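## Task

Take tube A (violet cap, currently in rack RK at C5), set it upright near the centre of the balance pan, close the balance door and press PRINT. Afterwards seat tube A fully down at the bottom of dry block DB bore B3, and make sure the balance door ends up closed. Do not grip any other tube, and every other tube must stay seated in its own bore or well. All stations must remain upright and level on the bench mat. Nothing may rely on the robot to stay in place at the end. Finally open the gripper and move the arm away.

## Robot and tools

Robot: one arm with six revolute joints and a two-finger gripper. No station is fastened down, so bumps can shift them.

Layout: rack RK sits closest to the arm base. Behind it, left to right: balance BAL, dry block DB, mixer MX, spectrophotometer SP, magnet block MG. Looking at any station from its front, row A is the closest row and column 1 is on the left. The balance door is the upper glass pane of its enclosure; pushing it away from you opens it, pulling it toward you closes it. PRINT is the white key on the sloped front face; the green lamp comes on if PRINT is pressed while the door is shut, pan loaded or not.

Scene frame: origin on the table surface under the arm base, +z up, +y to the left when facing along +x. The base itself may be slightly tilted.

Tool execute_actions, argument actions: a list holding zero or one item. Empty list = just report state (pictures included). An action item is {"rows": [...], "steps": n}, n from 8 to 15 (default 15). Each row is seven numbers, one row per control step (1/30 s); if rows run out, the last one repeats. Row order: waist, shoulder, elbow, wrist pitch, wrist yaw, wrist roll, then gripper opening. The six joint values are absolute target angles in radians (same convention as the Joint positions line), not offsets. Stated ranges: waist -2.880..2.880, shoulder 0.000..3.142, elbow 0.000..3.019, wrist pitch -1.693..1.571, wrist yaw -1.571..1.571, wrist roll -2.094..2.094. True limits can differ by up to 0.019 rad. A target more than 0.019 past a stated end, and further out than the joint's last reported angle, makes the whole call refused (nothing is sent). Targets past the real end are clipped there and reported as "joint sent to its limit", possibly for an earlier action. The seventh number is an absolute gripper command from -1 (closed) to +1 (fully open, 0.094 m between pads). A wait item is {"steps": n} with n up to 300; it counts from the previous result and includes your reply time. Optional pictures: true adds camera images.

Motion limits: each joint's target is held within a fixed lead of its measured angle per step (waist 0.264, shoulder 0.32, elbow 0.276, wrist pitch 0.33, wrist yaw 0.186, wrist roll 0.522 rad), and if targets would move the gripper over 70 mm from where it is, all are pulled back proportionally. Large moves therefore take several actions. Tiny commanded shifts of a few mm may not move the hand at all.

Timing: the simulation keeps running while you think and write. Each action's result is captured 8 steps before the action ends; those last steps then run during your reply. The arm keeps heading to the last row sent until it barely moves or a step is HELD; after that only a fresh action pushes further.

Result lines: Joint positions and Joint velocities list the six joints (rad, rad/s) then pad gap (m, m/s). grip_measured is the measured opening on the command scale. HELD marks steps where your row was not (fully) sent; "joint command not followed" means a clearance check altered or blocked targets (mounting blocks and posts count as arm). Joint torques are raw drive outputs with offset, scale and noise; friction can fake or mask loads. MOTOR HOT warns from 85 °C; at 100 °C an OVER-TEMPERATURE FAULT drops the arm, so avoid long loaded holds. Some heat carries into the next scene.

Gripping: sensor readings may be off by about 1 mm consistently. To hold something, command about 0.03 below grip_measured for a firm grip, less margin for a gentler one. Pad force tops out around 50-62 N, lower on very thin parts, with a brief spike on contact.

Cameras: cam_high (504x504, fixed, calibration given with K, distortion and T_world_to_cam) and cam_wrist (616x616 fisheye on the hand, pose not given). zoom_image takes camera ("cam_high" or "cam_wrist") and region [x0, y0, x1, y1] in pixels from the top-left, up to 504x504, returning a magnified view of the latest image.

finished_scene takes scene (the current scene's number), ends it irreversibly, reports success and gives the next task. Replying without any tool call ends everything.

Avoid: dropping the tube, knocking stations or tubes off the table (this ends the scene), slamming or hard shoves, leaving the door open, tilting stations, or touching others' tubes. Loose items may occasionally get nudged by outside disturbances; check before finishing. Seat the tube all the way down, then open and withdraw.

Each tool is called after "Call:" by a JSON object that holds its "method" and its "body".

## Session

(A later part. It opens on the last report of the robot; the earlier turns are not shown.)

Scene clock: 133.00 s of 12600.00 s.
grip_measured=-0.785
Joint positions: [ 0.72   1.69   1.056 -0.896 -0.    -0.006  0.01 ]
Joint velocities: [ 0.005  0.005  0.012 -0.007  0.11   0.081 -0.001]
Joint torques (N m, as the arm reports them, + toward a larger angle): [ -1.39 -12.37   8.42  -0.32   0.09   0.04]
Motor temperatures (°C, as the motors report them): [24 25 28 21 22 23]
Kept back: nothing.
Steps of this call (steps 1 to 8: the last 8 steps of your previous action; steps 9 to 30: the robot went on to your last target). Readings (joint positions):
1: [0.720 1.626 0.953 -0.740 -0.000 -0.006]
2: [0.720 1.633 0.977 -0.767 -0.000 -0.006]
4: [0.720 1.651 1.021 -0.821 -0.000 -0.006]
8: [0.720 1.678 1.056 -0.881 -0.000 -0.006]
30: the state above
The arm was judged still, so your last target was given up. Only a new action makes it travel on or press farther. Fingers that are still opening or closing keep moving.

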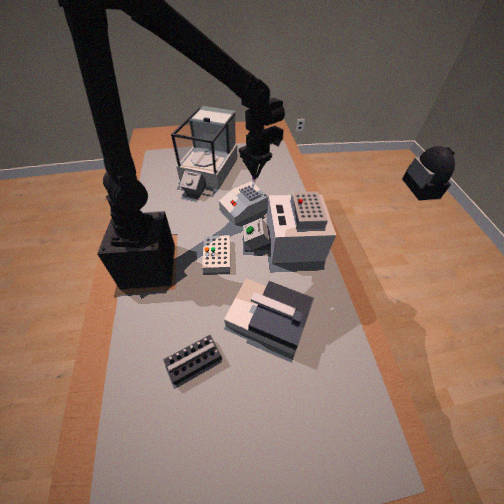

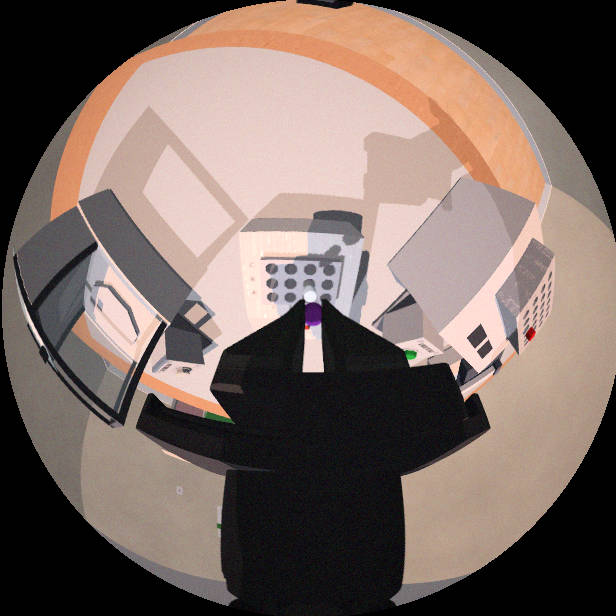

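Call:
{"method": "execute_actions", "body": {"actions": [{"rows":[[0.704,1.67,1.05,-0.86,0,0,-0.8],[0.704,1.655,1.03,-0.83,0,0,-0.8],[0.704,1.64,1.01,-0.8,0,0,-0.8],[0.704,1.625,0.99,-0.77,0,0,-0.8],[0.704,1.61,0.97,-0.74,0,0,-0.8],[0.704,1.6,0.95,-0.71,0,0,-0.8],[0.704,1.6,0.935,-0.68,0,0,-0.8],[0.704,1.6,0.92,-0.655,0,0,-0.8],[0.704,1.6,0.91,-0.635,0,0,-0.8],[0.704,1.6,0.905,-0.625,0,0,-0.8],[0.704,1.6,0.9,-0.62,0,0,-0.8]]}]}}

Call:
{"method": "execute_actions", "body": {"actions": [{"steps":30}], "pictures": true}}

Call:
{"method": "zoom_image", "body": {"camera": "cam_wrist", "region": [260,240,360,340]}}

Scene clock: 133.87 s of 12600.00 s.
grip_measured=-0.785
Joint positions: [ 0.72   1.639  0.961 -0.747 -0.    -0.006  0.01 ]
Joint velocities: [ 0.005 -0.396 -0.589  0.764 -0.095  0.022 -0.001]
Joint torques (N m, as the arm reports them, + toward a larger angle): [ -1.33 -13.36   7.     0.48   0.09   0.04]
Motor temperatures (°C, as the motors report them): [24 25 28 21 22 23]
Steps of this call (steps 1 to 19: nothing new was sent; steps 20 to 26: the first 7 steps of this action). Readings (joint positions):
20: [0.720 1.690 1.055 -0.892 -0.000 -0.006]
21: [0.720 1.688 1.049 -0.877 -0.000 -0.006]
23: [0.720 1.676 1.022 -0.829 -0.000 -0.006]
26: the state above

Scene clock: 134.87 s of 12600.00 s.
grip_measured=-0.785
Joint positions: [ 0.72   1.611  0.893 -0.634 -0.    -0.006  0.01 ]
Joint velocities: [ 0.005 -0.005  0.002 -0.012  0.051  0.007 -0.   ]
Joint torques (N m, as the arm reports them, + toward a larger angle): [ -1.32 -12.05   6.67   0.8    0.09   0.04]
Motor temperatures (°C, as the motors report them): [24 25 28 21 22 23]
Kept back: nothing.
Steps of this call (steps 1 to 8: the last 8 steps of your previous action; steps 9 to 30: the robot went on to your last target). Readings (joint positions):
1: [0.720 1.627 0.941 -0.721 -0.000 -0.006]
2: [0.720 1.618 0.925 -0.697 -0.000 -0.006]
4: [0.720 1.611 0.904 -0.662 -0.000 -0.006]
8: [0.720 1.611 0.893 -0.639 -0.000 -0.006]
30: the state above
The arm was judged still, so your last target was given up. Only a new action makes it travel on or press farther. Fingers that are still opening or closing keep moving.

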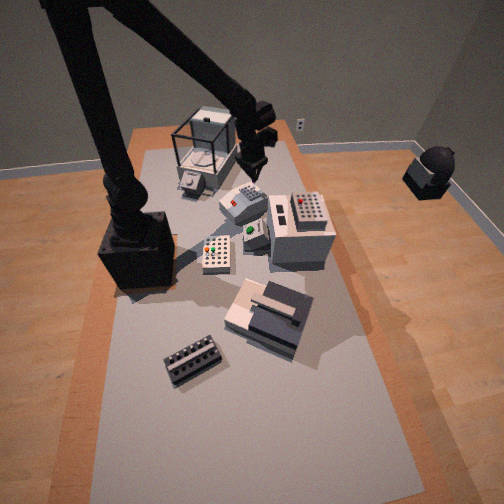

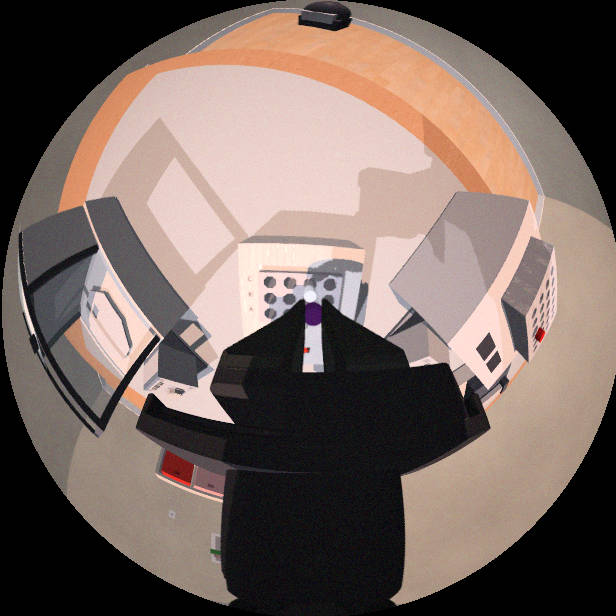

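Region (260, 240, 360, 340) of cam_wrist's 616x616 image, scaled by 5.040, with more detail than that image has.

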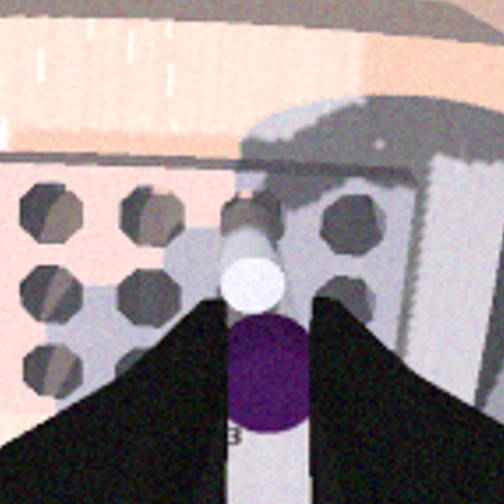

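Call:
{"method": "execute_actions", "body": {"actions": [{"rows":[[0.704,1.6,0.895,-0.618,0,0,-0.8],[0.704,1.6,0.89,-0.616,0,0,-0.8],[0.704,1.6,0.885,-0.614,0,0,-0.8],[0.704,1.6,0.88,-0.613,0,0,-0.8],[0.704,1.6,0.875,-0.613,0,0,-0.8],[0.704,1.6,0.871,-0.613,0,0,-0.8]]}]}}

Call:
{"method": "execute_actions", "body": {"actions": [{"steps":25}], "pictures": true}}

Call:
{"method": "zoom_image", "body": {"camera": "cam_wrist", "region": [260,240,360,340]}}

Scene clock: 135.63 s of 12600.00 s.
grip_measured=-0.785
Joint positions: [ 0.72   1.611  0.874 -0.626 -0.    -0.006  0.01 ]
Joint velocities: [ 0.015 -0.005 -0.154  0.012  0.007 -0.022 -0.001]
Joint torques (N m, as the arm reports them, + toward a larger angle): [ -1.34 -12.15   6.41   0.66   0.08   0.04]
Motor temperatures (°C, as the motors report them): [24 25 28 21 22 23]
Steps of this call (steps 1 to 16: nothing new was sent; steps 17 to 23: the first 7 steps of this action). Readings (joint positions):
17: [0.720 1.611 0.893 -0.634 -0.000 -0.006]
18: [0.720 1.611 0.892 -0.633 -0.000 -0.006]
20: [0.720 1.611 0.888 -0.628 -0.000 -0.006]
23: the state above

Scene clock: 136.47 s of 12600.00 s.
grip_measured=-0.785
Joint positions: [ 0.72   1.609  0.866 -0.625 -0.    -0.006  0.01 ]
Joint velocities: [-0.005 -0.024 -0.007 -0.007  0.022 -0.022 -0.   ]
Joint torques (N m, as the arm reports them, + toward a larger angle): [ -1.29 -11.69   6.36   0.73   0.09   0.04]
Motor temperatures (°C, as the motors report them): [24 25 28 21 22 23]
Kept back: nothing.
Steps of this call (steps 1 to 8: the last 8 steps of your previous action; steps 9 to 15: the robot went on to your last target; steps 16 to 25: nothing new was sent). Readings (joint positions):
1: [0.720 1.611 0.870 -0.626 -0.000 -0.006]
2: [0.720 1.610 0.866 -0.626 -0.000 -0.006]
4: [0.720 1.609 0.866 -0.625 -0.000 -0.006]
8: [0.720 1.609 0.866 -0.625 -0.000 -0.006]
25: the state above
The arm was judged still, so your last target was given up. Only a new action makes it travel on or press farther. Fingers that are still opening or closing keep moving.

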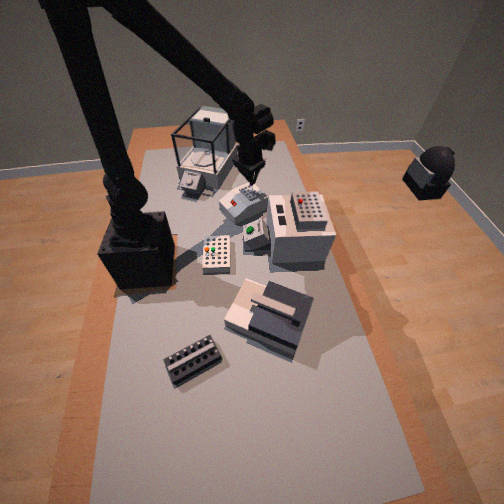

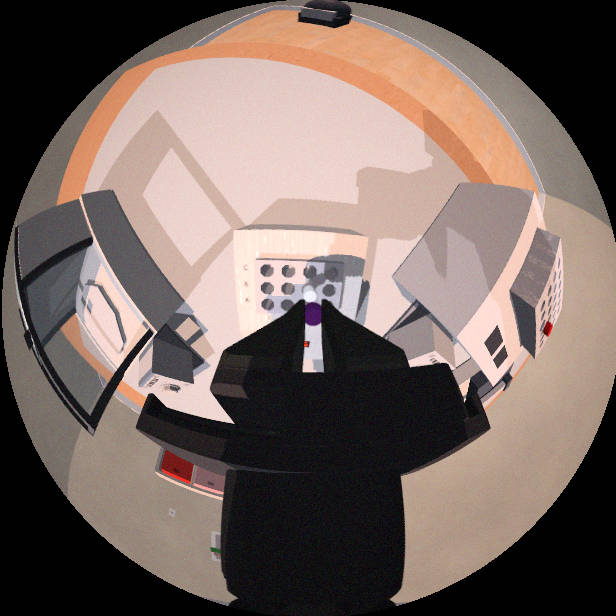

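Region (260, 240, 360, 340) of cam_wrist's 616x616 image, scaled by 5.040, with more detail than that image has.

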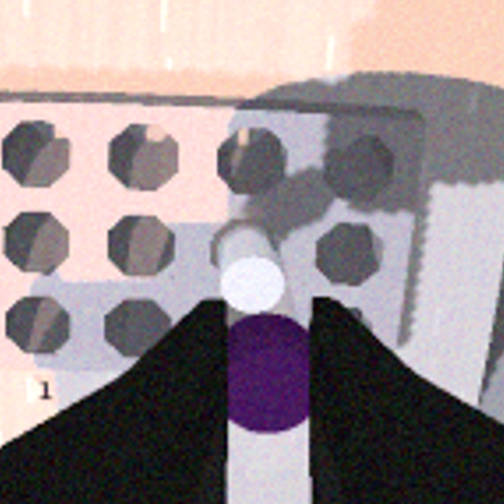

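Call:
{"method": "execute_actions", "body": {"actions": [{"rows":[[0.704,1.612,0.871,-0.613,0,0,-0.8],[0.704,1.617,0.871,-0.613,0,0,-0.8],[0.704,1.622,0.871,-0.613,0,0,-0.8],[0.704,1.627,0.871,-0.613,0,0,-0.8],[0.704,1.632,0.871,-0.613,0,0,-0.8],[0.704,1.637,0.871,-0.613,0,0,-0.8]]}]}}

Call:
{"method": "execute_actions", "body": {"actions": [{"steps":25}], "pictures": true}}

Call:
{"method": "zoom_image", "body": {"camera": "cam_wrist", "region": [260,240,360,340]}}

Scene clock: 137.17 s of 12600.00 s.
grip_measured=-0.785
Joint positions: [ 0.72   1.611  0.866 -0.625 -0.    -0.006  0.01 ]
Joint velocities: [-0.005 -0.015 -0.017 -0.002 -0.037  0.007 -0.   ]
Joint torques (N m, as the arm reports them, + toward a larger angle): [-1.29 -8.7   6.24  0.73  0.09  0.04]
Motor temperatures (°C, as the motors report them): [24 25 28 21 22 23]
Steps of this call (steps 1 to 14: nothing new was sent; steps 15 to 21: the first 7 steps of this action). Readings (joint positions):
15: [0.720 1.609 0.866 -0.625 -0.000 -0.006]
16: [0.720 1.609 0.866 -0.625 -0.000 -0.006]
18: [0.720 1.610 0.866 -0.625 -0.000 -0.006]
21: the state above

Scene clock: 138.00 s of 12600.00 s.
grip_measured=-0.785
Joint positions: [ 0.72   1.611  0.866 -0.625 -0.    -0.006  0.01 ]
Joint velocities: [ 0.005  0.015  0.002  0.017 -0.037 -0.022 -0.   ]
Joint torques (N m, as the arm reports them, + toward a larger angle): [-1.31 -8.84  6.35  0.7   0.09  0.04]
Motor temperatures (°C, as the motors report them): [24 25 28 21 22 23]
Kept back: nothing.
Steps of this call (steps 1 to 8: the last 8 steps of your previous action; steps 9 to 15: the robot went on to your last target; steps 16 to 25: nothing new was sent). Readings (joint positions):
1: [0.720 1.611 0.866 -0.625 -0.000 -0.006]
2: [0.720 1.611 0.866 -0.625 -0.000 -0.006]
4: [0.720 1.611 0.866 -0.625 -0.000 -0.006]
8: [0.720 1.611 0.866 -0.625 -0.000 -0.006]
25: the state above
The arm was judged still, so your last target was given up. Only a new action makes it travel on or press farther. Fingers that are still opening or closing keep moving.

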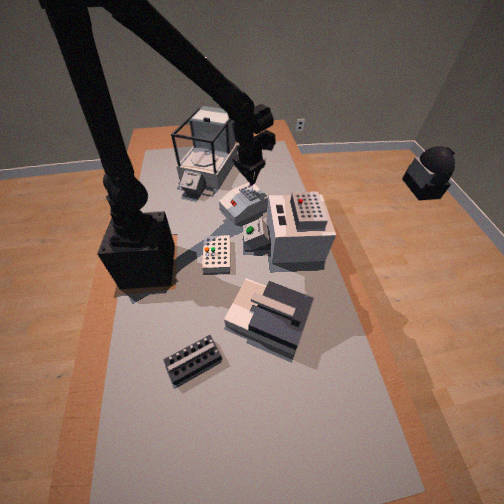

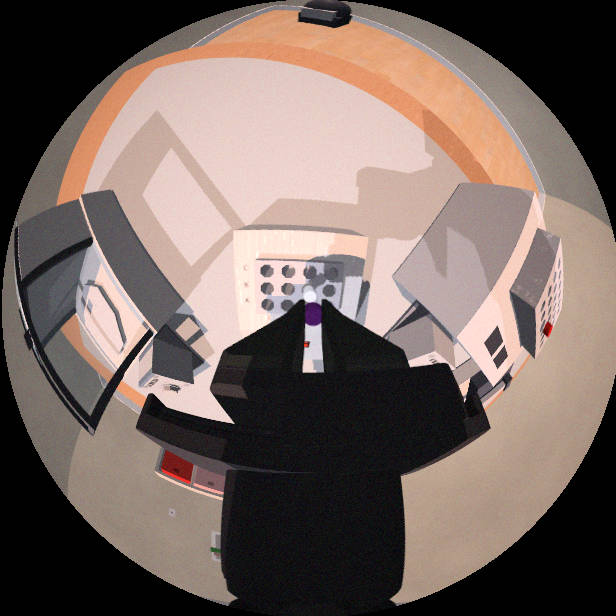

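Region (260, 240, 360, 340) of cam_wrist's 616x616 image, scaled by 5.040, with more detail than that image has.

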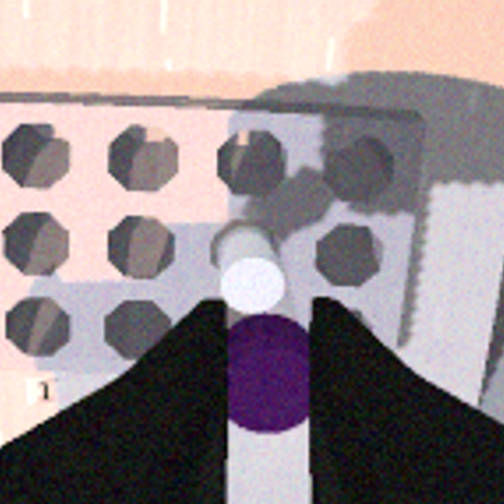

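Call:
{"method": "execute_actions", "body": {"actions": [{"rows":[[0.72,1.62,0.871,-0.611,0,0,-0.8],[0.73,1.62,0.871,-0.61,0,0,-0.8],[0.734,1.62,0.871,-0.609,0,0,-0.8],[0.737,1.62,0.871,-0.608,0,0,-0.8]]}]}}

Call:
{"method": "execute_actions", "body": {"actions": [{"rows":[[0.737,1.625,0.871,-0.608,0,0,-0.8],[0.737,1.63,0.871,-0.608,0,0,-0.8],[0.737,1.635,0.871,-0.608,0,0,-0.8]]}]}}

Call:
{"method": "execute_actions", "body": {"actions": [{"steps":20}], "pictures": true}}

Call:
{"method": "zoom_image", "body": {"camera": "cam_wrist", "region": [260,240,360,340]}}

Scene clock: 138.67 s of 12600.00 s.
grip_measured=-0.785
Joint positions: [ 0.72   1.611  0.866 -0.622 -0.    -0.006  0.01 ]
Joint velocities: [ 0.005 -0.005  0.007 -0.002 -0.051  0.007 -0.001]
Joint torques (N m, as the arm reports them, + toward a larger angle): [  1.05 -10.41   6.35   0.77   0.09   0.04]
Motor temperatures (°C, as the motors report them): [24 25 28 21 22 23]
Steps of this call (steps 1 to 13: nothing new was sent; steps 14 to 20: the first 7 steps of this action). Readings (joint positions):
14: [0.720 1.611 0.866 -0.625 -0.000 -0.006]
15: [0.720 1.611 0.866 -0.625 -0.000 -0.006]
17: [0.720 1.611 0.866 -0.623 -0.000 -0.006]
20: the state above

Scene clock: 139.17 s of 12600.00 s.
grip_measured=-0.785
Joint positions: [ 0.72   1.611  0.866 -0.622 -0.    -0.006  0.01 ]
Joint velocities: [-0.005 -0.015  0.002  0.007 -0.022  0.022 -0.001]
Joint torques (N m, as the arm reports them, + toward a larger angle): [ 1.01 -9.04  6.36  0.75  0.09  0.04]
Motor temperatures (°C, as the motors report them): [24 25 28 21 22 23]
Steps of this call (steps 1 to 8: the last 8 steps of your previous action; steps 9 to 15: the first 7 steps of this action). Readings (joint positions):
9: [0.720 1.611 0.866 -0.622 -0.000 -0.006]
10: [0.720 1.611 0.866 -0.622 -0.000 -0.006]
12: [0.720 1.611 0.866 -0.622 -0.000 -0.006]
15: the state above

Scene clock: 139.83 s of 12600.00 s.
grip_measured=-0.785
Joint positions: [ 0.72   1.611  0.866 -0.622 -0.    -0.006  0.01 ]
Joint velocities: [ 0.005 -0.015 -0.037 -0.022  0.007 -0.007  0.   ]
Joint torques (N m, as the arm reports them, + toward a larger angle): [ 1.05 -9.04  6.36  0.74  0.09  0.04]
Motor temperatures (°C, as the motors report them): [24 25 28 21 22 23]
Kept back: nothing.
Steps of this call (steps 1 to 8: the last 8 steps of your previous action; steps 9 to 15: the robot went on to your last target; steps 16 to 20: nothing new was sent). Readings (joint positions):
1: [0.720 1.611 0.866 -0.622 -0.000 -0.006]
2: [0.720 1.611 0.866 -0.622 -0.000 -0.006]
4: [0.720 1.611 0.866 -0.622 -0.000 -0.006]
8: [0.720 1.611 0.866 -0.622 -0.000 -0.006]
20: the state above
The arm was judged still, so your last target was given up. Only a new action makes it travel on or press farther. Fingers that are still opening or closing keep moving.

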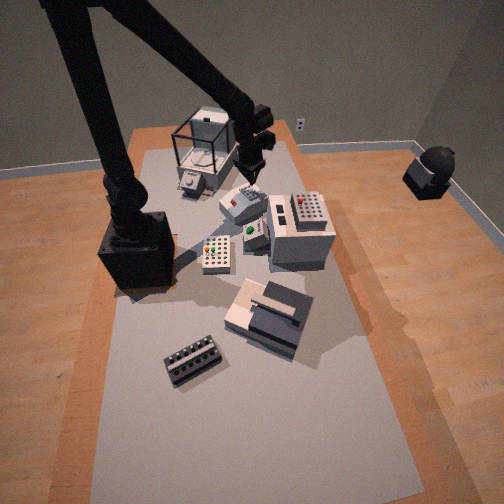

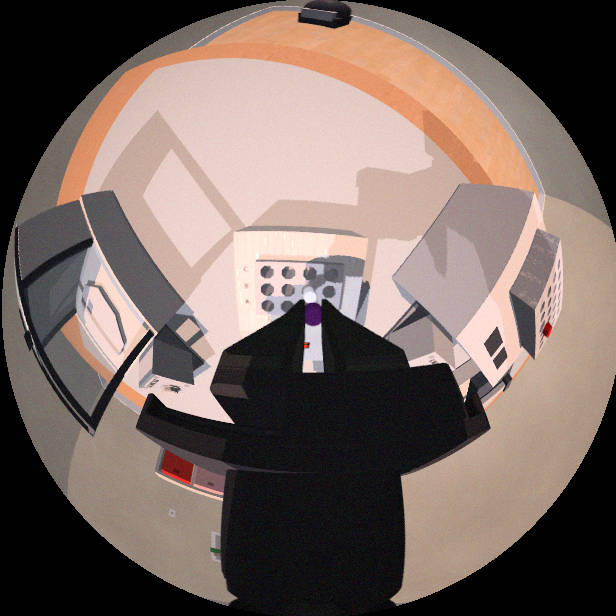

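Region (260, 240, 360, 340) of cam_wrist's 616x616 image, scaled by 5.040, with more detail than that image has.

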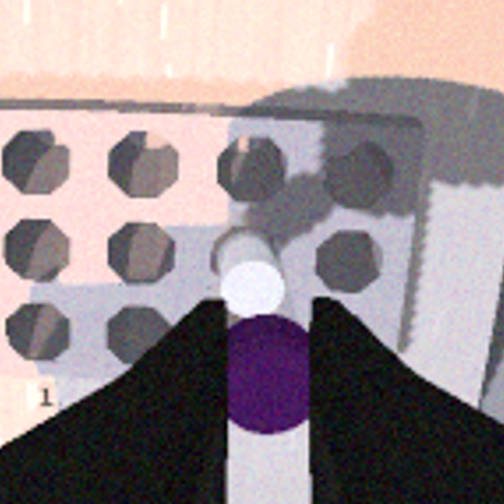

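Call:
{"method": "execute_actions", "body": {"actions": [{"rows":[[0.737,1.61,0.871,-0.608,0,0,-0.8],[0.737,1.6,0.871,-0.608,0,0,-0.8],[0.737,1.592,0.871,-0.608,0,0,-0.8],[0.737,1.592,0.871,-0.608,0,0,-0.8],[0.737,1.592,0.871,-0.608,0,0,-0.8],[0.741,1.592,0.871,-0.608,0,0,-0.8]]}]}}

Call:
{"method": "execute_actions", "body": {"actions": [{"steps":20}], "pictures": true}}

Call:
{"method": "zoom_image", "body": {"camera": "cam_wrist", "region": [260,240,360,340]}}

Scene clock: 140.47 s of 12600.00 s.
grip_measured=-0.785
Joint positions: [ 0.721  1.609  0.866 -0.622 -0.    -0.006  0.01 ]
Joint velocities: [ 0.005  0.005 -0.007 -0.002  0.022 -0.007  0.   ]
Joint torques (N m, as the arm reports them, + toward a larger angle): [  1.37 -12.23   6.37   0.82   0.08   0.04]
Motor temperatures (°C, as the motors report them): [24 25 28 21 22 23]
Steps of this call (steps 1 to 12: nothing new was sent; steps 13 to 19: the first 7 steps of this action). Readings (joint positions):
13: [0.720 1.611 0.866 -0.622 -0.000 -0.006]
14: [0.720 1.610 0.866 -0.622 -0.000 -0.006]
16: [0.720 1.609 0.866 -0.622 -0.000 -0.006]
19: the state above

Scene clock: 141.13 s of 12600.00 s.
grip_measured=-0.785
Joint positions: [ 0.724  1.609  0.866 -0.622 -0.    -0.006  0.01 ]
Joint velocities: [ 0.005 -0.005 -0.007 -0.022  0.051  0.007 -0.001]
Joint torques (N m, as the arm reports them, + toward a larger angle): [  0.97 -12.37   6.37   0.77   0.08   0.04]
Motor temperatures (°C, as the motors report them): [24 25 28 21 22 23]
Kept back: nothing.
Steps of this call (steps 1 to 8: the last 8 steps of your previous action; steps 9 to 15: the robot went on to your last target; steps 16 to 20: nothing new was sent). Readings (joint positions):
1: [0.722 1.609 0.866 -0.622 -0.000 -0.006]
2: [0.723 1.609 0.866 -0.622 -0.000 -0.006]
4: [0.724 1.609 0.866 -0.622 -0.000 -0.006]
8: [0.724 1.609 0.866 -0.622 -0.000 -0.006]
20: the state above
The arm was judged still, so your last target was given up. Only a new action makes it travel on or press farther. Fingers that are still opening or closing keep moving.

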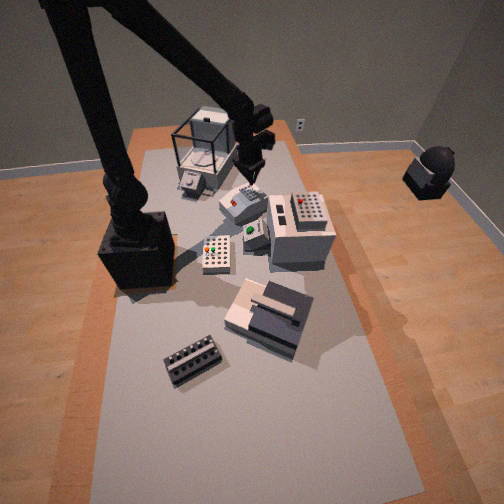

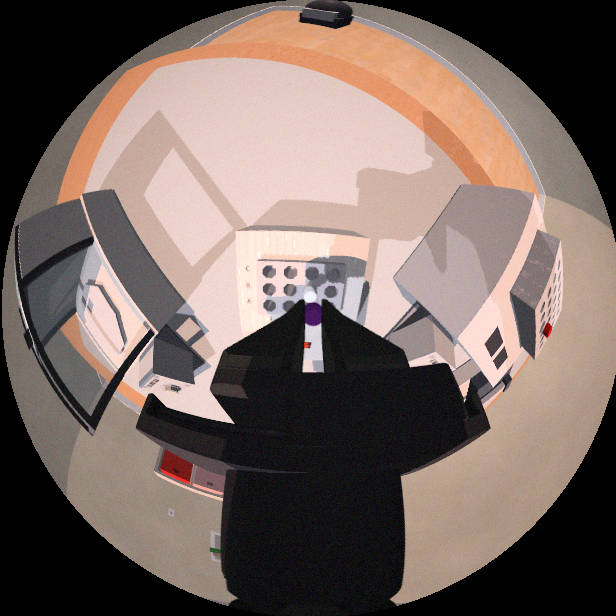

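Region (260, 240, 360, 340) of cam_wrist's 616x616 image, scaled by 5.040, with more detail than that image has.

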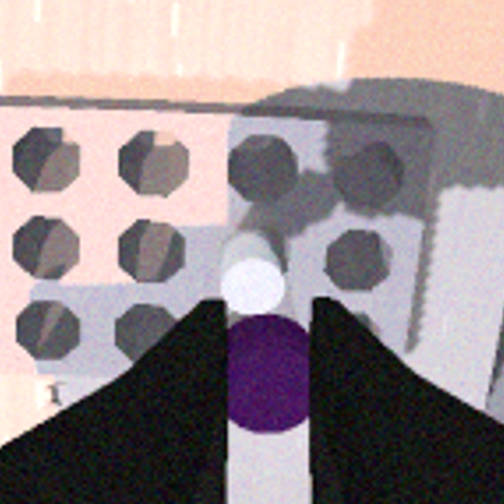

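Call:
{"method": "execute_actions", "body": {"actions": [{"rows":[[0.73,1.605,0.871,-0.607,0,0,-0.8],[0.73,1.612,0.871,-0.606,0,0,-0.8],[0.73,1.618,0.871,-0.606,0,0,-0.8],[0.73,1.624,0.871,-0.606,0,0,-0.8],[0.73,1.63,0.871,-0.606,0,0,-0.8],[0.73,1.636,0.871,-0.606,0,0,-0.8]]}]}}

Call:
{"method": "execute_actions", "body": {"actions": [{"steps":20}], "pictures": true}}

Call:
{"method": "zoom_image", "body": {"camera": "cam_wrist", "region": [260,240,360,340]}}

Scene clock: 141.63 s of 12600.00 s.
grip_measured=-0.785
Joint positions: [ 0.724  1.611  0.866 -0.619 -0.    -0.006  0.01 ]
Joint velocities: [-0.015  0.005  0.012  0.002  0.037 -0.037 -0.001]
Joint torques (N m, as the arm reports them, + toward a larger angle): [ 0.39 -9.16  6.28  0.66  0.09  0.04]
Motor temperatures (°C, as the motors report them): [24 25 28 21 22 23]
Steps of this call (steps 1 to 8: nothing new was sent; steps 9 to 15: the first 7 steps of this action). Readings (joint positions):
9: [0.724 1.609 0.866 -0.622 -0.000 -0.006]
10: [0.724 1.609 0.866 -0.622 -0.000 -0.006]
12: [0.724 1.609 0.866 -0.620 -0.000 -0.006]
15: the state above

Scene clock: 142.30 s of 12600.00 s.
grip_measured=-0.785
Joint positions: [ 0.724  1.611  0.866 -0.619 -0.    -0.006  0.01 ]
Joint velocities: [-0.015 -0.005  0.002  0.002 -0.022 -0.022  0.002]
Joint torques (N m, as the arm reports them, + toward a larger angle): [ 0.29 -8.89  6.37  0.73  0.09  0.04]
Motor temperatures (°C, as the motors report them): [24 25 28 21 22 23]
Kept back: nothing.
Steps of this call (steps 1 to 8: the last 8 steps of your previous action; steps 9 to 15: the robot went on to your last target; steps 16 to 20: nothing new was sent). Readings (joint positions):
1: [0.724 1.611 0.866 -0.619 -0.000 -0.006]
2: [0.724 1.611 0.866 -0.619 -0.000 -0.006]
4: [0.724 1.611 0.866 -0.619 -0.000 -0.006]
8: [0.724 1.611 0.866 -0.619 -0.000 -0.006]
20: the state above
The arm was judged still, so your last target was given up. Only a new action makes it travel on or press farther. Fingers that are still opening or closing keep moving.

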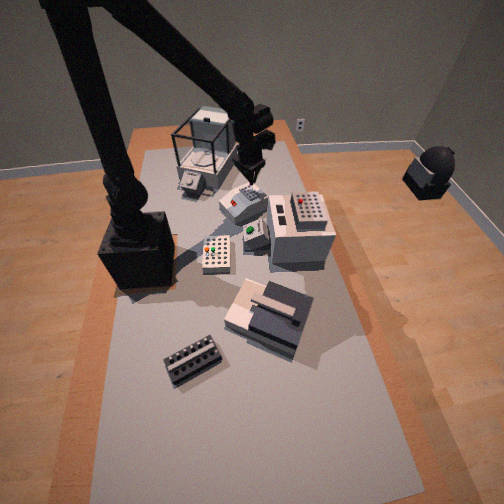

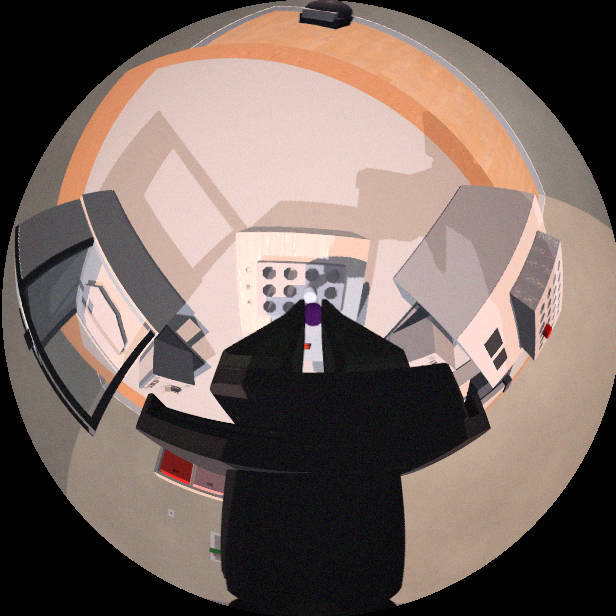

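Region (260, 240, 360, 340) of cam_wrist's 616x616 image, scaled by 5.040, with more detail than that image has.

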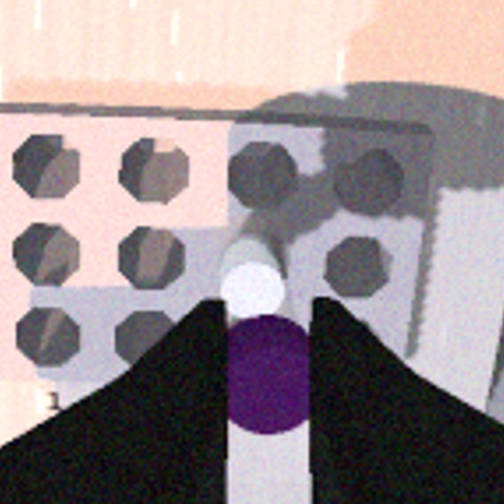

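Call:
{"method": "execute_actions", "body": {"actions": [{"rows":[[0.72,1.61,0.871,-0.606,0,0,-0.8],[0.712,1.6,0.871,-0.606,0,0,-0.8],[0.708,1.595,0.871,-0.606,0,0,-0.8],[0.706,1.595,0.871,-0.606,0,0,-0.8],[0.705,1.595,0.871,-0.606,0,0,-0.8]]}]}}

Call:
{"method": "execute_actions", "body": {"actions": [{"steps":12}]}}

Scene clock: 142.80 s of 12600.00 s.
grip_measured=-0.785
Joint positions: [ 0.723  1.609  0.866 -0.619 -0.    -0.006  0.01 ]
Joint velocities: [-0.005  0.005  0.002 -0.022  0.11   0.051  0.   ]
Joint torques (N m, as the arm reports them, + toward a larger angle): [ -1.41 -12.13   6.33   0.71   0.09   0.04]
Motor temperatures (°C, as the motors report them): [24 25 28 21 22 23]
Steps of this call (steps 1 to 8: nothing new was sent; steps 9 to 15: the first 7 steps of this action). Readings (joint positions):
9: [0.724 1.611 0.866 -0.619 -0.000 -0.006]
10: [0.724 1.610 0.866 -0.619 -0.000 -0.006]
12: [0.724 1.609 0.866 -0.619 -0.000 -0.006]
15: the state above

Scene clock: 143.20 s of 12600.00 s.
grip_measured=-0.785
Joint positions: [ 0.723  1.609  0.866 -0.619 -0.    -0.006  0.01 ]
Joint velocities: [ 0.005 -0.024 -0.017  0.012 -0.007  0.022 -0.002]
Joint torques (N m, as the arm reports them, + toward a larger angle): [ -1.41 -12.18   6.28   0.72   0.09   0.04]
Motor temperatures (°C, as the motors report them): [24 25 28 21 22 23]
Kept back: nothing.
Steps of this call (steps 1 to 8: the last 8 steps of your previous action; steps 9 to 12: the robot went on to your last target). Readings (joint positions):
1: [0.723 1.609 0.866 -0.619 -0.000 -0.006]
2: [0.723 1.609 0.866 -0.619 -0.000 -0.006]
4: [0.723 1.609 0.866 -0.619 -0.000 -0.006]
8: [0.723 1.609 0.866 -0.619 -0.000 -0.006]
12: the state above

Call:
{"method": "execute_actions", "body": {"actions": [{"rows":[[0.704,1.595,0.871,-0.606,0,0,-0.8],[0.704,1.595,0.871,-0.606,0,0,-0.8],[0.704,1.595,0.871,-0.606,0,0,-0.8],[0.71,1.605,0.871,-0.606,0,0,-0.8],[0.71,1.612,0.871,-0.606,0,0,-0.8],[0.71,1.618,0.871,-0.606,0,0,-0.8],[0.71,1.624,0.871,-0.606,0,0,-0.8],[0.71,1.63,0.871,-0.606,0,0,-0.8],[0.71,1.636,0.871,-0.606,0,0,-0.8]]}]}}

Call:
{"method": "execute_actions", "body": {"actions": [{"steps":20}], "pictures": true}}

Call:
{"method": "zoom_image", "body": {"camera": "cam_wrist", "region": [280,260,340,320]}}

Call:
{"method": "zoom_image", "body": {"camera": "cam_high", "region": [230,165,275,210]}}

Scene clock: 144.00 s of 12600.00 s.
grip_measured=-0.785
Joint positions: [ 0.723  1.61   0.866 -0.619 -0.    -0.006  0.01 ]
Joint velocities: [-0.005  0.015 -0.007  0.002  0.007 -0.081  0.   ]
Joint torques (N m, as the arm reports them, + toward a larger angle): [-1.2  -9.94  6.25  0.73  0.09  0.04]
Motor temperatures (°C, as the motors report them): [24 25 28 21 22 23]
Steps of this call (steps 1 to 15: the robot went on to your last target; steps 16 to 17: nothing new was sent; steps 18 to 24: the first 7 steps of this action). Readings (joint positions):
18: [0.723 1.609 0.866 -0.619 -0.000 -0.006]
19: [0.723 1.609 0.866 -0.619 -0.000 -0.006]
21: [0.723 1.609 0.866 -0.619 -0.000 -0.006]
24: the state above

Scene clock: 144.67 s of 12600.00 s.
grip_measured=-0.785
Joint positions: [ 0.723  1.611  0.866 -0.619 -0.    -0.006  0.01 ]
Joint velocities: [ 0.005  0.015  0.017 -0.012  0.007 -0.022  0.001]
Joint torques (N m, as the arm reports them, + toward a larger angle): [-1.13 -9.    6.35  0.74  0.09  0.04]
Motor temperatures (°C, as the motors report them): [24 25 28 21 22 23]
Kept back: nothing.
Steps of this call (steps 1 to 8: the last 8 steps of your previous action; steps 9 to 15: the robot went on to your last target; steps 16 to 20: nothing new was sent). Readings (joint positions):
1: [0.723 1.611 0.866 -0.619 -0.000 -0.006]
2: [0.723 1.611 0.866 -0.619 -0.000 -0.006]
4: [0.723 1.611 0.866 -0.619 -0.000 -0.006]
8: [0.723 1.611 0.866 -0.619 -0.000 -0.006]
20: the state above
The arm was judged still, so your last target was given up. Only a new action makes it travel on or press farther. Fingers that are still opening or closing keep moving.

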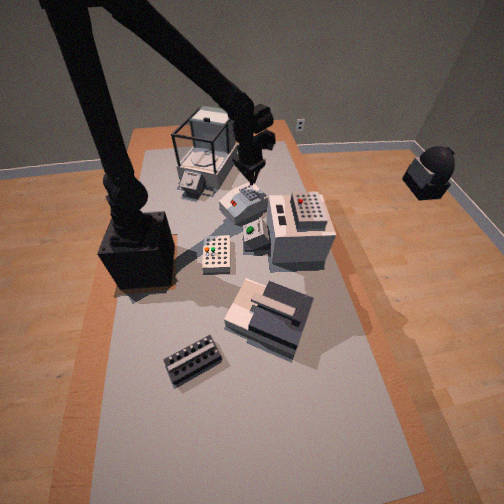

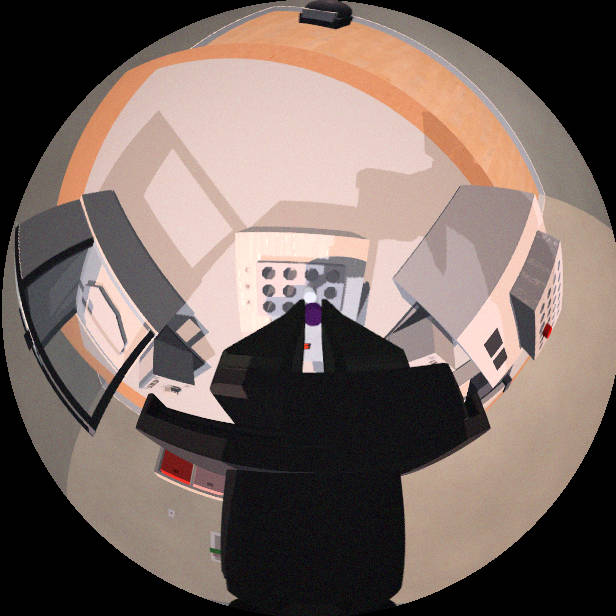

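Region (280, 260, 340, 320) of cam_wrist's 616x616 image, scaled by 8.400, with more detail than that image has.

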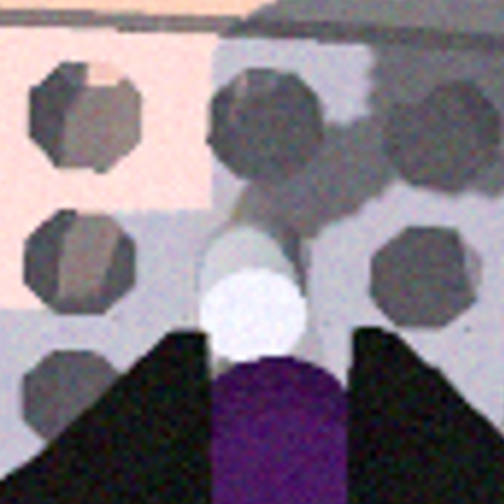

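Region (230, 165, 275, 210) of cam_high's 504x504 image, scaled by 11.200, with more detail than that image has.

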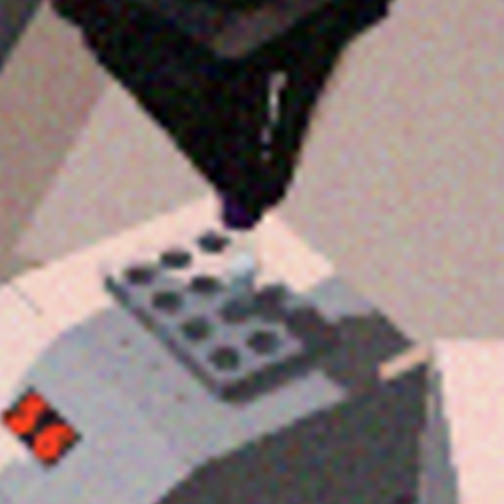

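Call:
{"method": "execute_actions", "body": {"actions": [{"rows":[[0.705,1.605,0.871,-0.606,0,0,-0.8],[0.705,1.595,0.871,-0.606,0,0,-0.8],[0.703,1.595,0.871,-0.604,0,0,-0.8],[0.701,1.595,0.871,-0.602,0,0,-0.8],[0.701,1.595,0.871,-0.601,0,0,-0.8],[0.701,1.595,0.871,-0.601,0,0,-0.8],[0.71,1.595,0.871,-0.601,0,0,-0.8],[0.71,1.605,0.871,-0.601,0,0,-0.8],[0.71,1.612,0.871,-0.601,0,0,-0.8],[0.71,1.618,0.871,-0.601,0,0,-0.8],[0.71,1.624,0.871,-0.601,0,0,-0.8],[0.71,1.63,0.871,-0.601,0,0,-0.8],[0.71,1.636,0.871,-0.601,0,0,-0.8]]}]}}

Call:
{"method": "execute_actions", "body": {"actions": [{"steps":25}], "pictures": true}}

Call:
{"method": "zoom_image", "body": {"camera": "cam_wrist", "region": [280,260,340,320]}}

Scene clock: 146.63 s of 12600.00 s.
grip_measured=-0.785
Joint positions: [ 0.721  1.609  0.866 -0.616 -0.    -0.006  0.01 ]
Joint velocities: [-0.005 -0.005 -0.002  0.032  0.007 -0.037 -0.   ]
Joint torques (N m, as the arm reports them, + toward a larger angle): [ -0.93 -12.28   6.41   0.76   0.09   0.05]
Motor temperatures (°C, as the motors report them): [24 25 28 21 22 23]
Steps of this call (steps 1 to 52: nothing new was sent; steps 53 to 59: the first 7 steps of this action). Readings (joint positions):
53: [0.723 1.611 0.866 -0.619 -0.000 -0.006]
54: [0.723 1.610 0.866 -0.619 -0.000 -0.006]
56: [0.722 1.609 0.866 -0.618 -0.000 -0.006]
59: the state above

Scene clock: 147.47 s of 12600.00 s.
grip_measured=-0.785
Joint positions: [ 0.721  1.611  0.866 -0.614 -0.    -0.006  0.01 ]
Joint velocities: [ 0.005  0.005  0.002  0.027 -0.022  0.007  0.   ]
Joint torques (N m, as the arm reports them, + toward a larger angle): [-0.89 -8.99  6.37  0.72  0.09  0.04]
Motor temperatures (°C, as the motors report them): [24 25 28 21 22 23]
Kept back: nothing.
Steps of this call (steps 1 to 8: the last 8 steps of your previous action; steps 9 to 15: the robot went on to your last target; steps 16 to 25: nothing new was sent). Readings (joint positions):
1: [0.721 1.609 0.866 -0.615 -0.000 -0.006]
2: [0.721 1.609 0.866 -0.615 -0.000 -0.006]
4: [0.721 1.610 0.866 -0.615 -0.000 -0.006]
8: [0.721 1.611 0.866 -0.614 -0.000 -0.006]
25: the state above
The arm was judged still, so your last target was given up. Only a new action makes it travel on or press farther. Fingers that are still opening or closing keep moving.

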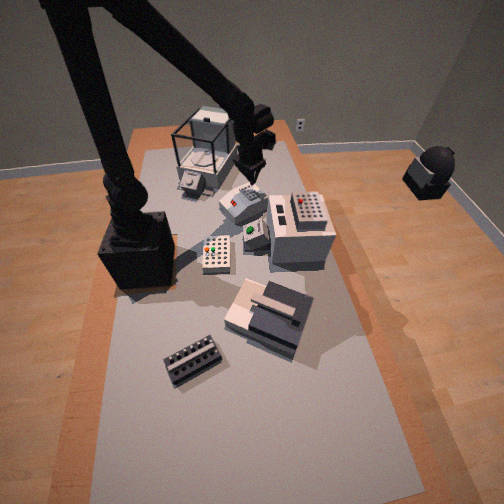

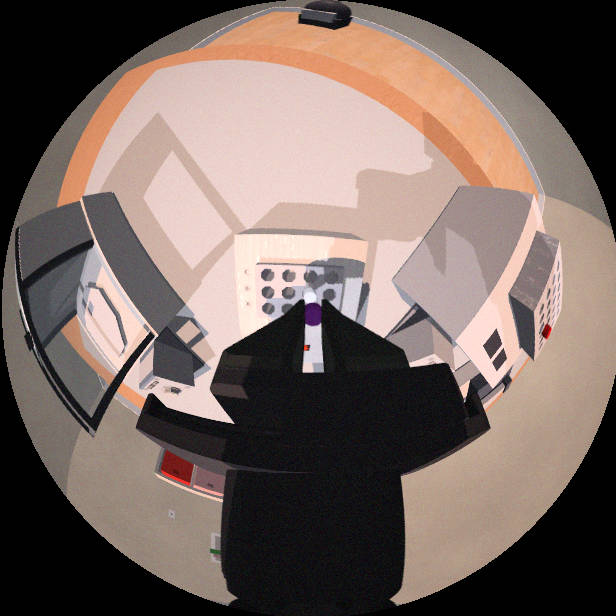

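Region (280, 260, 340, 320) of cam_wrist's 616x616 image, scaled by 8.400, with more detail than that image has.

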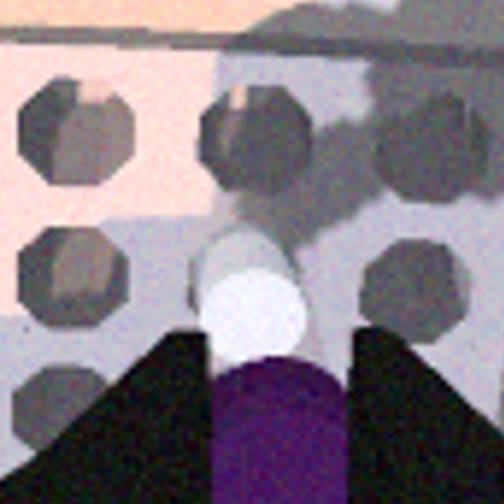

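Call:
{"method": "execute_actions", "body": {"actions": [{"rows":[[0.71,1.61,0.871,-0.601,0,0,-0.8],[0.71,1.605,0.871,-0.601,0,0,-0.8],[0.71,1.605,0.871,-0.601,0,0,-0.78],[0.71,1.605,0.871,-0.601,0,0,-0.76],[0.71,1.605,0.871,-0.601,0,0,-0.74],[0.71,1.605,0.871,-0.601,0,0,-0.72],[0.71,1.605,0.871,-0.601,0,0,-0.68]]}]}}

Call:
{"method": "execute_actions", "body": {"actions": [{"steps":25}], "pictures": true}}

Call:
{"method": "zoom_image", "body": {"camera": "cam_wrist", "region": [270,260,350,340]}}

Scene clock: 147.97 s of 12600.00 s.
grip_measured=-0.698
Joint positions: [ 0.721  1.611  0.866 -0.613 -0.    -0.006  0.014]
Joint velocities: [-0.015 -0.015 -0.002 -0.002  0.037  0.007  0.031]
Joint torques (N m, as the arm reports them, + toward a larger angle): [ -1.   -11.42   6.35   0.69   0.08   0.04]
Motor temperatures (°C, as the motors report them): [24 25 28 21 22 23]
Steps of this call (steps 1 to 8: nothing new was sent; steps 9 to 15: the first 7 steps of this action). Readings (joint positions):
9: [0.721 1.611 0.866 -0.614 -0.000 -0.006]
10: [0.721 1.611 0.866 -0.614 -0.000 -0.006]
12: [0.721 1.611 0.866 -0.614 -0.000 -0.006]
15: the state above

Scene clock: 148.80 s of 12600.00 s.
grip_measured=-0.683
Joint positions: [ 0.721  1.611  0.865 -0.613 -0.    -0.006  0.015]
Joint velocities: [ 0.005 -0.005 -0.007  0.002  0.022 -0.007  0.   ]
Joint torques (N m, as the arm reports them, + toward a larger angle): [ -0.93 -11.5    6.43   0.72   0.09   0.04]
Motor temperatures (°C, as the motors report them): [24 25 28 21 22 23]
Kept back: nothing.
Steps of this call (steps 1 to 8: the last 8 steps of your previous action; steps 9 to 15: the robot went on to your last target; steps 16 to 25: nothing new was sent). Readings (joint positions):
1: [0.721 1.611 0.866 -0.613 -0.000 -0.006]
2: [0.721 1.611 0.865 -0.613 -0.000 -0.006]
4: [0.721 1.611 0.865 -0.613 -0.000 -0.006]
8: [0.721 1.611 0.865 -0.613 -0.000 -0.006]
25: the state above
The arm was judged still, so your last target was given up. Only a new action makes it travel on or press farther. Fingers that are still opening or closing keep moving.

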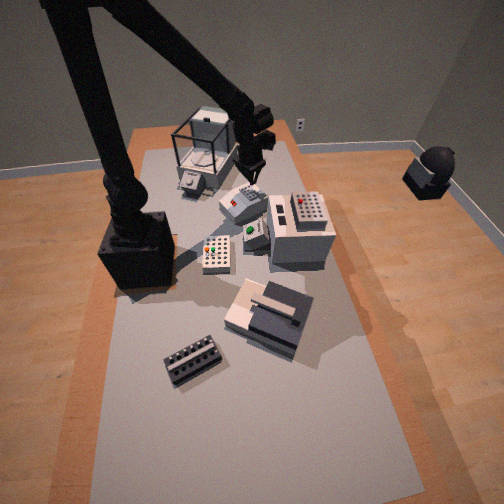

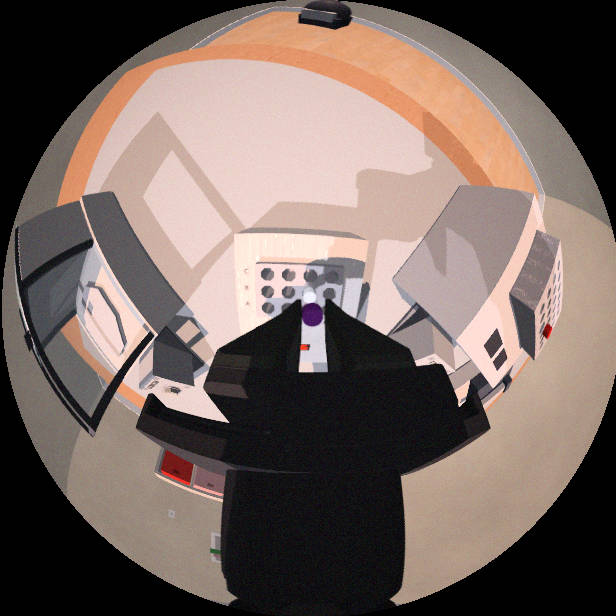

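Region (270, 260, 350, 340) of cam_wrist's 616x616 image, scaled by 6.300, with more detail than that image has.

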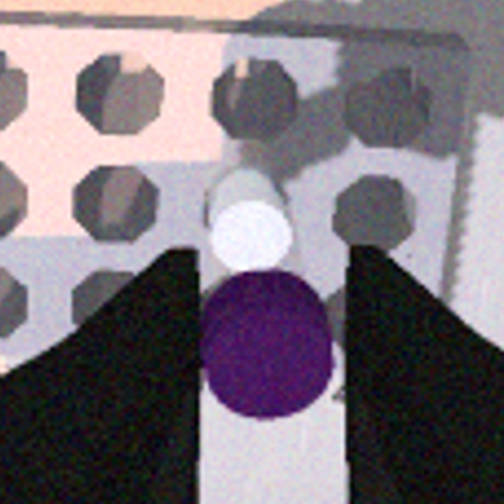

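Call:
{"method": "execute_actions", "body": {"actions": []}}

Scene clock: 150.50 s of 12600.00 s.
grip_measured=-0.683
Joint positions: [ 0.721  1.611  0.865 -0.613 -0.    -0.006  0.015]
Joint velocities: [ 0.005 -0.024 -0.002 -0.002 -0.007 -0.051  0.001]
Joint torques (N m, as the arm reports them, + toward a larger angle): [ -0.93 -11.48   6.41   0.7    0.09   0.04]
Motor temperatures (°C, as the motors report them): [24 25 28 21 22 23]
Kept back: nothing.
Steps of this call (steps 1 to 51: nothing new was sent). Readings (joint positions):
1: [0.721 1.611 0.865 -0.613 -0.000 -0.006]
2: [0.721 1.611 0.865 -0.613 -0.000 -0.006]
4: [0.721 1.611 0.865 -0.613 -0.000 -0.006]
8: [0.721 1.611 0.865 -0.613 -0.000 -0.006]
51: the state above

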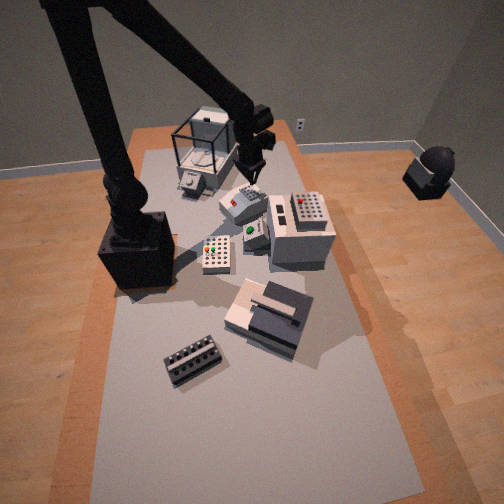

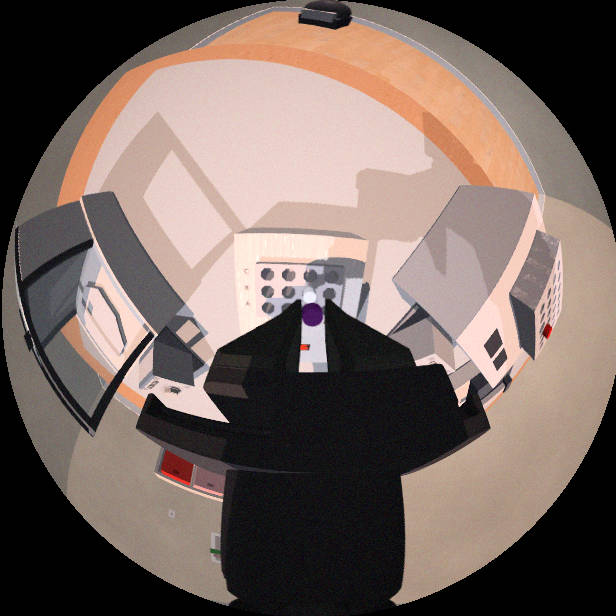

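Call:
{"method": "zoom_image", "body": {"camera": "cam_wrist", "region": [250,250,370,350]}}

Call:
{"method": "zoom_image", "body": {"camera": "cam_high", "region": [215,160,285,230]}}

Region (250, 250, 370, 350) of cam_wrist's 616x616 image, scaled by 4.200, with more detail than that image has.

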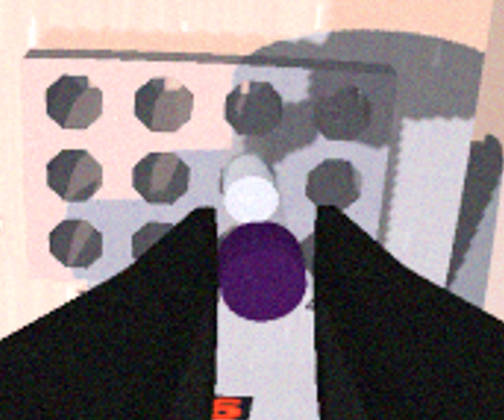

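Region (215, 160, 285, 230) of cam_high's 504x504 image, scaled by 7.200, with more detail than that image has.

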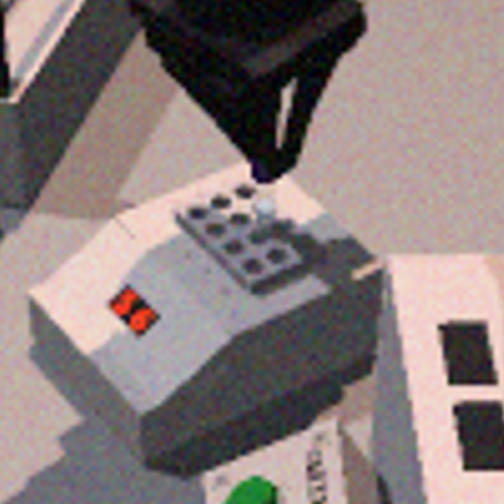

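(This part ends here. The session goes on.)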